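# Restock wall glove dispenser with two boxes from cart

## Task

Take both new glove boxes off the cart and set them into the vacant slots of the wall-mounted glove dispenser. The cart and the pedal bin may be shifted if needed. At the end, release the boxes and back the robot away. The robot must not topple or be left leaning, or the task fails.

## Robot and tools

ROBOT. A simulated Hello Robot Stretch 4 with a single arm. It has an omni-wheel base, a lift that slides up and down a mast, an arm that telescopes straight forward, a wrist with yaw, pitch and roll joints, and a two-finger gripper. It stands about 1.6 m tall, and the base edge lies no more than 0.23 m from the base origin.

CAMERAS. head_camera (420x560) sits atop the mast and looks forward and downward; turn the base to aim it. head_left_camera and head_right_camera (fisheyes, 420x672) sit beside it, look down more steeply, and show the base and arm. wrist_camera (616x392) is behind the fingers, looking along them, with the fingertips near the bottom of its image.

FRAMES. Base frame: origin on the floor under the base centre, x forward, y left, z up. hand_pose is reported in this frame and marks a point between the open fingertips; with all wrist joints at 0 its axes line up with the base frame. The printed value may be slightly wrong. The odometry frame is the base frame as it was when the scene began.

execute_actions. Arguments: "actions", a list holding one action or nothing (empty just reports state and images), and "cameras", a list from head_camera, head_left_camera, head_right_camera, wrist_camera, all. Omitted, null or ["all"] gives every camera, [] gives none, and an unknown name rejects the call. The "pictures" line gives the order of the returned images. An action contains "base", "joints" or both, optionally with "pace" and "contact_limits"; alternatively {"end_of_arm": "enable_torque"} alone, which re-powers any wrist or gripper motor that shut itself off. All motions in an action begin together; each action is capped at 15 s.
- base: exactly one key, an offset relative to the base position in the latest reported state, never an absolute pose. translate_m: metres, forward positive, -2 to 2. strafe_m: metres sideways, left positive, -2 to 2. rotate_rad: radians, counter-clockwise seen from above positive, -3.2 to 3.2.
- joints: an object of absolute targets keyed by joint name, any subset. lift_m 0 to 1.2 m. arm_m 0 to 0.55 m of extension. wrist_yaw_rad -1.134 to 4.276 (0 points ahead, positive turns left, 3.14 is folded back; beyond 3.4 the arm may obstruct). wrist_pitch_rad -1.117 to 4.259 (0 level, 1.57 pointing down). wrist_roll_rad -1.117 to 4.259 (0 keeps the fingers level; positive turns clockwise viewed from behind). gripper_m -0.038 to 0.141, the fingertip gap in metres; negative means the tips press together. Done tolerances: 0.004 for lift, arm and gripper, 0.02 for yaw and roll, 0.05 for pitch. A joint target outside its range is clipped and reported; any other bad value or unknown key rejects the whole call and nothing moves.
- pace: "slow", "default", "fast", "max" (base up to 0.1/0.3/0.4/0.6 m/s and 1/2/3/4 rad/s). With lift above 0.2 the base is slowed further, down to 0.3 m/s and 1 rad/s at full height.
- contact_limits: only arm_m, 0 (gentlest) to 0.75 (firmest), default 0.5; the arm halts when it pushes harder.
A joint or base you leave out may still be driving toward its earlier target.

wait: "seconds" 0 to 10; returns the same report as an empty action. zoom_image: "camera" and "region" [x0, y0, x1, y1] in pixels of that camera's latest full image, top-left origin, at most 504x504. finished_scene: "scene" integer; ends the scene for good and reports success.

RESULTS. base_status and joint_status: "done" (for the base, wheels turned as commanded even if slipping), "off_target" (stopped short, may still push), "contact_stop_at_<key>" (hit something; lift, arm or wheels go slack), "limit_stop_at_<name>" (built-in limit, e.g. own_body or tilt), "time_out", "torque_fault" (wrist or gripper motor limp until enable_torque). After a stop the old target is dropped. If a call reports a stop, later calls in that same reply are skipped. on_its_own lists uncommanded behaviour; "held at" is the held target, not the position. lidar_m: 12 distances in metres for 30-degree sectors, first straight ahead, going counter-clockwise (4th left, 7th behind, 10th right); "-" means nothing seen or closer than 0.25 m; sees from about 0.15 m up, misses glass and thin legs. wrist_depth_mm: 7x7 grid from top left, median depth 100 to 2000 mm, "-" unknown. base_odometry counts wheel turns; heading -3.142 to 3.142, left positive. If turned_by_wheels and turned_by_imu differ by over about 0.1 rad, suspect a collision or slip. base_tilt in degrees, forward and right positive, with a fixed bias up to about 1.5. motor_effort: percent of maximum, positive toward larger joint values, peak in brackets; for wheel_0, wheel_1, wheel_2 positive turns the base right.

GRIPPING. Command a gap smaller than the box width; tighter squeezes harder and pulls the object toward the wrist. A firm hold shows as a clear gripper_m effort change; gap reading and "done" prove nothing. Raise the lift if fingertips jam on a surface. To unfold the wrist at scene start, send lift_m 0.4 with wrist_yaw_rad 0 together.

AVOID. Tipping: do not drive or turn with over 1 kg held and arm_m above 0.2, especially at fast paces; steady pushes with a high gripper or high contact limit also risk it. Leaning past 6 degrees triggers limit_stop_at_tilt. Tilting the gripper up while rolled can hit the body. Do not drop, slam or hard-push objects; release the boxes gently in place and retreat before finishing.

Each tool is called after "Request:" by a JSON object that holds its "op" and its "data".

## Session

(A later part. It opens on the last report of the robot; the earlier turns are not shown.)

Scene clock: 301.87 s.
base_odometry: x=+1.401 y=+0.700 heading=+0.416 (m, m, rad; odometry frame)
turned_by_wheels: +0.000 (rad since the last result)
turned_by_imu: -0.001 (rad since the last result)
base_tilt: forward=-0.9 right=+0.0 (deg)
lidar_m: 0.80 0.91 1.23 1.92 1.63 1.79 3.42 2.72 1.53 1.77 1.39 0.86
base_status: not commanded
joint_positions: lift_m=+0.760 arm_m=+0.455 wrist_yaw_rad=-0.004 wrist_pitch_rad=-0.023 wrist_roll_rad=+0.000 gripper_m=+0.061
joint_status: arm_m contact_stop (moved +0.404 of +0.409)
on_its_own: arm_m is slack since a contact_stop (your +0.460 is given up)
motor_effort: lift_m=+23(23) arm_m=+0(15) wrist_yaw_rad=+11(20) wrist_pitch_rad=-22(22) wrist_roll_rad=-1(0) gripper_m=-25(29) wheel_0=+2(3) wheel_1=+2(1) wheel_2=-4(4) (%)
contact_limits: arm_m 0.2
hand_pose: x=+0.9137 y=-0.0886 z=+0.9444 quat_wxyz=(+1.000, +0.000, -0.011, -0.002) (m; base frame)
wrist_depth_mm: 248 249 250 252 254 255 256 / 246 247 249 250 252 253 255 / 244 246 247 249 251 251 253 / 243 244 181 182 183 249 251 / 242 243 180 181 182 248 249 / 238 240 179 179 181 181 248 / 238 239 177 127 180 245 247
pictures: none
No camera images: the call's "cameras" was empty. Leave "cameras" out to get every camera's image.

Touched the wall; back 1 cm.

Request:
{"op": "execute_actions", "data": {"actions": [{"joints":{"arm_m":0.447},"pace":"slow"}], "cameras": []}}

Request:
{"op": "execute_actions", "data": {"actions": [{"joints":{"lift_m":0.69},"pace":"slow"}], "cameras": ["wrist_camera","head_camera"]}}

Request:
{"op": "zoom_image", "data": {"camera": "head_camera", "region": [150, 270, 300, 390]}}

Scene clock: 304.40 s.
base_odometry: x=+1.401 y=+0.700 heading=+0.416 (m, m, rad; odometry frame)
turned_by_wheels: +0.000 (rad since the last result)
turned_by_imu: -0.001 (rad since the last result)
base_tilt: forward=-0.9 right=+0.0 (deg)
lidar_m: 0.79 0.93 1.23 1.92 1.64 1.80 3.41 2.71 1.52 1.78 1.40 0.86
base_status: not commanded
joint_positions: lift_m=+0.760 arm_m=+0.448 wrist_yaw_rad=+0.000 wrist_pitch_rad=-0.023 wrist_roll_rad=+0.000 gripper_m=+0.061
joint_status: all done
motor_effort: lift_m=+23(24) arm_m=-5(7) wrist_yaw_rad=+1(11) wrist_pitch_rad=-22(23) wrist_roll_rad=+0(0) gripper_m=-34(27) wheel_0=+3(3) wheel_1=+2(1) wheel_2=-4(4) (%)
hand_pose: x=+0.9072 y=-0.0876 z=+0.9443 quat_wxyz=(+1.000, +0.000, -0.011, +0.000) (m; base frame)
wrist_depth_mm: 253 255 256 258 259 260 262 / 253 253 254 256 257 259 260 / 250 252 253 254 255 257 258 / 249 251 185 186 187 255 256 / 248 250 183 183 185 254 255 / 246 247 181 182 183 183 254 / 245 245 179 128 181 251 252
pictures: none
No camera images: the call's "cameras" was empty. Leave "cameras" out to get every camera's image.

Scene clock: 305.87 s.
base_odometry: x=+1.401 y=+0.700 heading=+0.416 (m, m, rad; odometry frame)
turned_by_wheels: +0.000 (rad since the last result)
turned_by_imu: -0.001 (rad since the last result)
base_tilt: forward=-0.9 right=+0.0 (deg)
lidar_m: 0.81 0.94 1.23 1.91 1.65 1.79 3.42 2.73 1.51 1.78 1.38 0.88
base_status: not commanded
joint_positions: lift_m=+0.690 arm_m=+0.448 wrist_yaw_rad=+0.000 wrist_pitch_rad=-0.023 wrist_roll_rad=+0.000 gripper_m=+0.061
joint_status: all done
motor_effort: lift_m=+16(20) arm_m=-5(5) wrist_yaw_rad=+1(2) wrist_pitch_rad=-23(24) wrist_roll_rad=-1(0) gripper_m=-32(26) wheel_0=+3(3) wheel_1=+2(2) wheel_2=-4(4) (%)
hand_pose: x=+0.9072 y=-0.0876 z=+0.8749 quat_wxyz=(+1.000, +0.000, -0.011, +0.000) (m; base frame)
wrist_depth_mm: 255 255 257 258 258 262 262 / 253 254 254 256 258 260 260 / 251 251 253 255 257 258 258 / 250 251 185 186 187 256 256 / 248 249 183 183 186 254 255 / 246 248 181 181 183 183 254 / 245 245 178 128 181 251 251
pictures: head_camera, wrist_camera
Images, in order (width x height): head_camera 420x560, wrist_camera 616x392.

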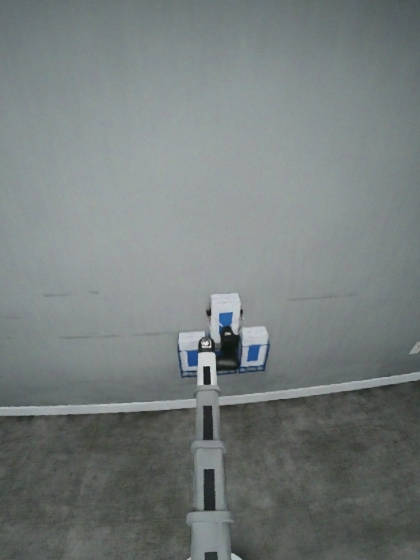

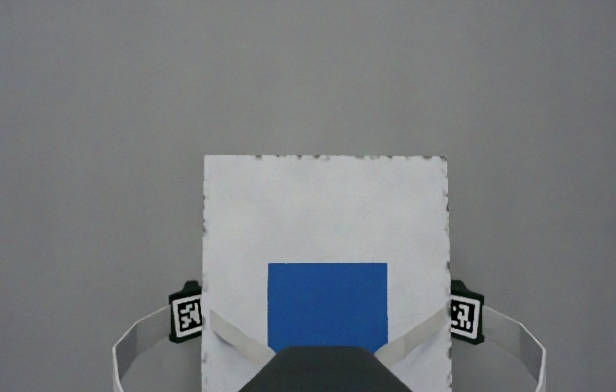

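Region (150, 270, 300, 390) of head_camera's 420x560 image, scaled by 3.360, with more detail than that image has; it fills the top 403 rows of this view, and the rest is white.

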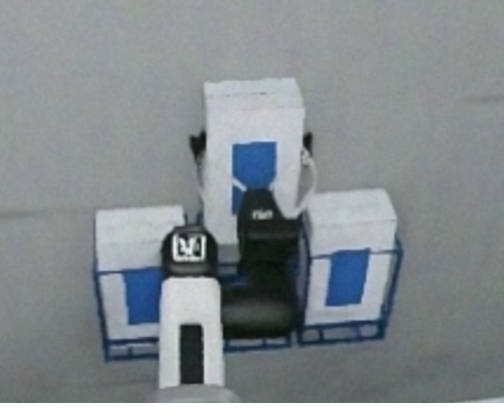

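Request:
{"op": "execute_actions", "data": {"actions": [{"joints":{"lift_m":0.64},"pace":"slow"}], "cameras": []}}

Request:
{"op": "execute_actions", "data": {"actions": [{"joints":{"lift_m":0.6},"pace":"slow"}], "cameras": ["wrist_camera","head_camera"]}}

Request:
{"op": "zoom_image", "data": {"camera": "head_camera", "region": [150, 270, 300, 390]}}

Scene clock: 309.33 s.
base_odometry: x=+1.401 y=+0.700 heading=+0.416 (m, m, rad; odometry frame)
turned_by_wheels: +0.000 (rad since the last result)
turned_by_imu: -0.001 (rad since the last result)
base_tilt: forward=-0.9 right=-0.1 (deg)
lidar_m: 0.80 0.94 1.22 1.90 1.64 1.77 3.40 2.71 1.51 1.77 1.36 0.85
base_status: not commanded
joint_positions: lift_m=+0.640 arm_m=+0.448 wrist_yaw_rad=+0.001 wrist_pitch_rad=-0.023 wrist_roll_rad=+0.000 gripper_m=+0.061
joint_status: all done
motor_effort: lift_m=+16(12) arm_m=-5(5) wrist_yaw_rad=-2(2) wrist_pitch_rad=-20(24) wrist_roll_rad=+0(1) gripper_m=-30(32) wheel_0=+2(3) wheel_1=+2(2) wheel_2=-4(4) (%)
hand_pose: x=+0.9073 y=-0.0872 z=+0.8250 quat_wxyz=(+1.000, +0.000, -0.011, +0.000) (m; base frame)
wrist_depth_mm: 255 256 257 257 260 262 262 / 253 254 255 256 258 258 259 / 250 253 253 254 256 257 257 / 251 251 185 186 187 255 256 / 247 249 183 184 185 254 254 / 247 247 181 182 183 183 253 / 245 245 178 128 180 250 252
pictures: none
No camera images: the call's "cameras" was empty. Leave "cameras" out to get every camera's image.

Scene clock: 310.50 s.
base_odometry: x=+1.401 y=+0.700 heading=+0.416 (m, m, rad; odometry frame)
turned_by_wheels: +0.000 (rad since the last result)
turned_by_imu: +0.000 (rad since the last result)
base_tilt: forward=-0.8 right=+0.0 (deg)
lidar_m: 0.80 0.94 1.21 1.90 1.62 1.81 3.42 2.75 1.51 1.77 1.39 0.85
base_status: not commanded
joint_positions: lift_m=+0.600 arm_m=+0.448 wrist_yaw_rad=+0.001 wrist_pitch_rad=-0.023 wrist_roll_rad=+0.000 gripper_m=+0.061
joint_status: all done
motor_effort: lift_m=+16(19) arm_m=-5(5) wrist_yaw_rad=-3(2) wrist_pitch_rad=-21(21) wrist_roll_rad=+0(0) gripper_m=-31(27) wheel_0=+3(3) wheel_1=+2(2) wheel_2=-4(4) (%)
hand_pose: x=+0.9073 y=-0.0872 z=+0.7850 quat_wxyz=(+1.000, +0.000, -0.011, +0.000) (m; base frame)
wrist_depth_mm: 254 255 257 259 260 260 262 / 253 255 255 256 258 258 259 / 252 252 254 254 255 257 258 / 250 251 186 187 187 256 256 / 247 249 183 184 186 255 254 / 245 247 181 182 183 184 252 / 230 202 178 128 181 204 208
pictures: head_camera, wrist_camera
Images, in order (width x height): head_camera 420x560, wrist_camera 616x392.

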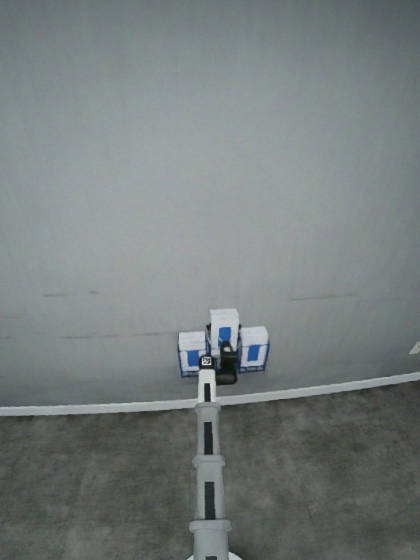

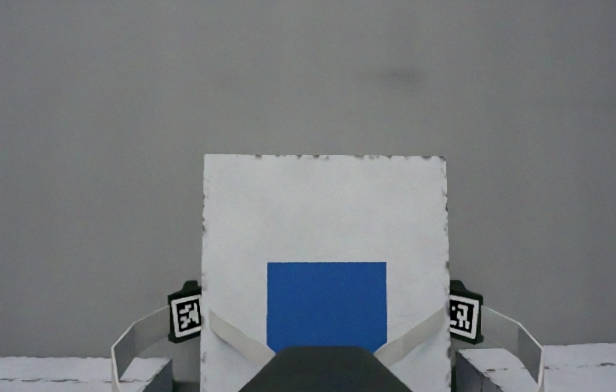

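Region (150, 270, 300, 390) of head_camera's 420x560 image, scaled by 3.360, with more detail than that image has; it fills the top 403 rows of this view, and the rest is white.

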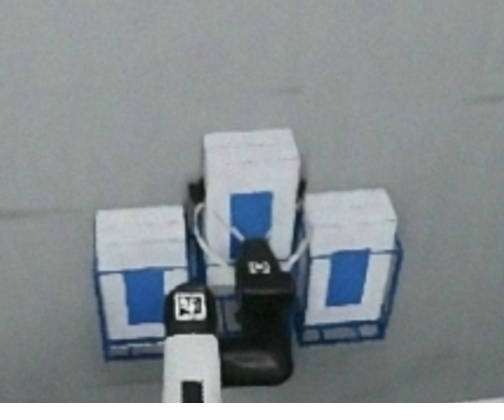

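Request:
{"op": "execute_actions", "data": {"actions": [{"joints":{"lift_m":0.585},"pace":"slow"}], "cameras": []}}

Request:
{"op": "execute_actions", "data": {"actions": [{"joints":{"gripper_m":0.135},"pace":"slow"}], "cameras": []}}

Request:
{"op": "execute_actions", "data": {"actions": [{"joints":{"arm_m":0.05}}], "cameras": []}}

Request:
{"op": "execute_actions", "data": {"actions": [{"joints":{"lift_m":0.47,"wrist_pitch_rad":0}}], "cameras": ["wrist_camera","head_camera"]}}

Scene clock: 313.73 s.
base_odometry: x=+1.401 y=+0.700 heading=+0.416 (m, m, rad; odometry frame)
turned_by_wheels: +0.000 (rad since the last result)
turned_by_imu: -0.001 (rad since the last result)
base_tilt: forward=-0.8 right=+0.0 (deg)
lidar_m: 0.80 0.93 1.24 1.90 1.65 1.79 3.43 2.73 1.49 1.78 1.41 0.85
base_status: not commanded
joint_positions: lift_m=+0.585 arm_m=+0.448 wrist_yaw_rad=+0.001 wrist_pitch_rad=-0.023 wrist_roll_rad=+0.000 gripper_m=+0.061
joint_status: all done
motor_effort: lift_m=+16(19) arm_m=-5(5) wrist_yaw_rad=-3(3) wrist_pitch_rad=-20(23) wrist_roll_rad=+0(1) gripper_m=-28(32) wheel_0=+3(3) wheel_1=+2(2) wheel_2=-4(4) (%)
hand_pose: x=+0.9073 y=-0.0871 z=+0.7701 quat_wxyz=(+1.000, +0.000, -0.012, +0.000) (m; base frame)
wrist_depth_mm: 253 257 256 258 260 260 262 / 254 255 255 256 257 259 259 / 252 252 254 254 256 257 258 / 251 251 185 186 188 255 256 / 248 249 183 184 186 253 255 / 246 248 181 182 182 183 253 / 186 180 178 128 181 185 172
pictures: none
No camera images: the call's "cameras" was empty. Leave "cameras" out to get every camera's image.

Scene clock: 317.23 s.
base_odometry: x=+1.401 y=+0.700 heading=+0.416 (m, m, rad; odometry frame)
turned_by_wheels: +0.000 (rad since the last result)
turned_by_imu: -0.001 (rad since the last result)
base_tilt: forward=-0.9 right=+0.0 (deg)
lidar_m: 0.81 0.93 1.21 1.90 1.63 1.78 3.41 2.73 1.50 1.78 1.39 0.85
base_status: not commanded
joint_positions: lift_m=+0.585 arm_m=+0.447 wrist_yaw_rad=+0.000 wrist_pitch_rad=-0.027 wrist_roll_rad=+0.000 gripper_m=+0.135
joint_status: all done
motor_effort: lift_m=+16(16) arm_m=+1(5) wrist_yaw_rad=+0(10) wrist_pitch_rad=-9(22) wrist_roll_rad=+0(0) gripper_m=+3(28) wheel_0=+3(3) wheel_1=+2(1) wheel_2=-4(4) (%)
hand_pose: x=+0.9062 y=-0.0875 z=+0.7713 quat_wxyz=(+1.000, +0.000, -0.014, +0.000) (m; base frame)
wrist_depth_mm: 256 257 259 260 260 263 264 / 255 256 257 258 260 262 263 / 253 254 255 256 257 259 260 / 251 251 253 255 255 258 257 / 249 250 251 252 254 255 256 / 248 247 217 251 251 213 256 / 194 204 205 138 188 198 195
pictures: none
No camera images: the call's "cameras" was empty. Leave "cameras" out to get every camera's image.

Scene clock: 319.50 s.
base_odometry: x=+1.401 y=+0.700 heading=+0.416 (m, m, rad; odometry frame)
turned_by_wheels: +0.000 (rad since the last result)
turned_by_imu: -0.001 (rad since the last result)
base_tilt: forward=-0.9 right=+0.0 (deg)
lidar_m: 0.81 0.94 1.22 1.90 1.63 1.82 3.41 2.70 1.52 1.78 1.39 0.86
base_status: not commanded
joint_positions: lift_m=+0.585 arm_m=+0.051 wrist_yaw_rad=+0.000 wrist_pitch_rad=-0.028 wrist_roll_rad=+0.000 gripper_m=+0.135
joint_status: all done
motor_effort: lift_m=+16(16) arm_m=-5(5) wrist_yaw_rad=+0(0) wrist_pitch_rad=-9(7) wrist_roll_rad=+1(0) gripper_m=+1(2) wheel_0=+3(3) wheel_1=+2(1) wheel_2=-4(4) (%)
hand_pose: x=+0.5102 y=-0.0874 z=+0.7714 quat_wxyz=(+1.000, +0.000, -0.014, +0.000) (m; base frame)
wrist_depth_mm: 661 668 668 676 676 683 683 / 661 661 668 668 668 676 683 / 647 661 668 661 661 676 676 / 647 647 661 654 661 661 668 / 634 647 647 647 654 661 661 / 634 634 217 559 569 213 661 / 634 634 549 138 559 564 654
pictures: none
No camera images: the call's "cameras" was empty. Leave "cameras" out to get every camera's image.

Scene clock: 321.03 s.
base_odometry: x=+1.401 y=+0.700 heading=+0.416 (m, m, rad; odometry frame)
turned_by_wheels: +0.000 (rad since the last result)
turned_by_imu: -0.001 (rad since the last result)
base_tilt: forward=-0.9 right=+0.0 (deg)
lidar_m: 0.80 0.92 1.22 1.89 1.65 1.78 3.42 2.72 1.50 1.79 1.37 0.85
base_status: not commanded
joint_positions: lift_m=+0.470 arm_m=+0.051 wrist_yaw_rad=+0.000 wrist_pitch_rad=+0.002 wrist_roll_rad=+0.000 gripper_m=+0.135
joint_status: all done
motor_effort: lift_m=+14(14) arm_m=-5(5) wrist_yaw_rad=+0(0) wrist_pitch_rad=-5(6) wrist_roll_rad=+0(1) gripper_m=-2(1) wheel_0=+3(3) wheel_1=+2(2) wheel_2=-4(4) (%)
hand_pose: x=+0.5103 y=-0.0874 z=+0.6480 quat_wxyz=(+1.000, +0.000, +0.001, +0.000) (m; base frame)
wrist_depth_mm: 654 654 668 661 668 668 668 / 647 654 654 654 661 668 668 / 647 654 661 654 654 661 668 / 647 647 564 564 574 661 668 / 640 647 559 569 574 654 668 / 640 640 217 559 569 213 661 / 627 640 647 138 661 661 654
pictures: head_camera, wrist_camera
Images, in order (width x height): head_camera 420x560, wrist_camera 616x392.

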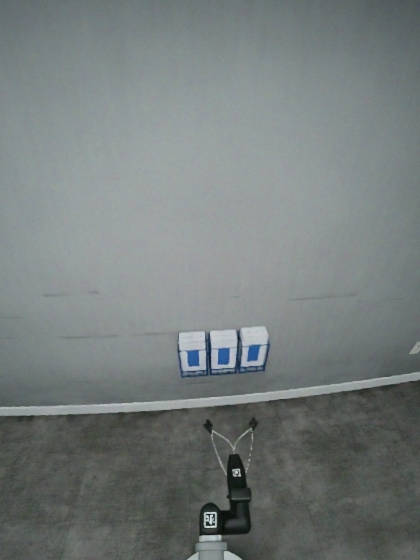

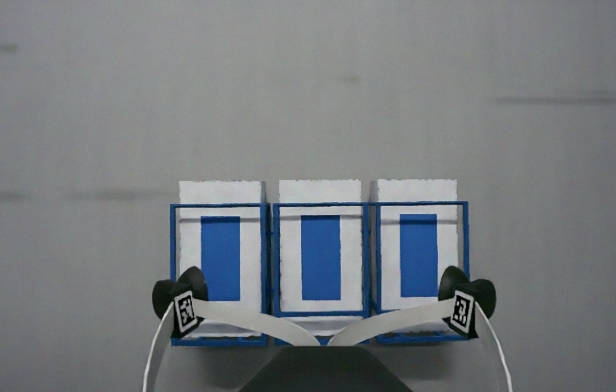

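All three are level and seated.

Request:
{"op": "execute_actions", "data": {"actions": [{"base":{"translate_m":-0.3},"pace":"fast"}], "cameras": []}}

Request:
{"op": "finished_scene", "data": {"scene": 1}}

Scene clock: 324.10 s.
base_odometry: x=+1.127 y=+0.579 heading=+0.416 (m, m, rad; odometry frame)
turned_by_wheels: +0.000 (rad since the last result)
turned_by_imu: -0.001 (rad since the last result)
base_tilt: forward=-0.9 right=+0.0 (deg)
lidar_m: 1.10 1.24 1.63 1.91 1.46 1.78 3.09 2.74 1.48 1.43 1.84 1.17
base_status: done
joint_positions: lift_m=+0.470 arm_m=+0.051 wrist_yaw_rad=+0.000 wrist_pitch_rad=+0.002 wrist_roll_rad=+0.000 gripper_m=+0.135
joint_status: not commanded
motor_effort: lift_m=+15(15) arm_m=-5(5) wrist_yaw_rad=+0(0) wrist_pitch_rad=-6(5) wrist_roll_rad=+0(1) gripper_m=-1(2) wheel_0=-2(11) wheel_1=-1(9) wheel_2=-3(15) (%)
hand_pose: x=+0.5102 y=-0.0874 z=+0.6479 quat_wxyz=(+1.000, +0.000, +0.001, +0.000) (m; base frame)
wrist_depth_mm: 960 960 960 976 976 976 991 / 960 946 960 976 976 976 976 / 946 960 946 960 991 991 976 / 946 960 960 878 946 946 991 / 931 946 946 878 878 976 976 / 946 946 218 960 946 213 976 / 946 931 946 138 946 946 960
pictures: none
No camera images: the call's "cameras" was empty. Leave "cameras" out to get every camera's image.

The scene is finished: the task was done.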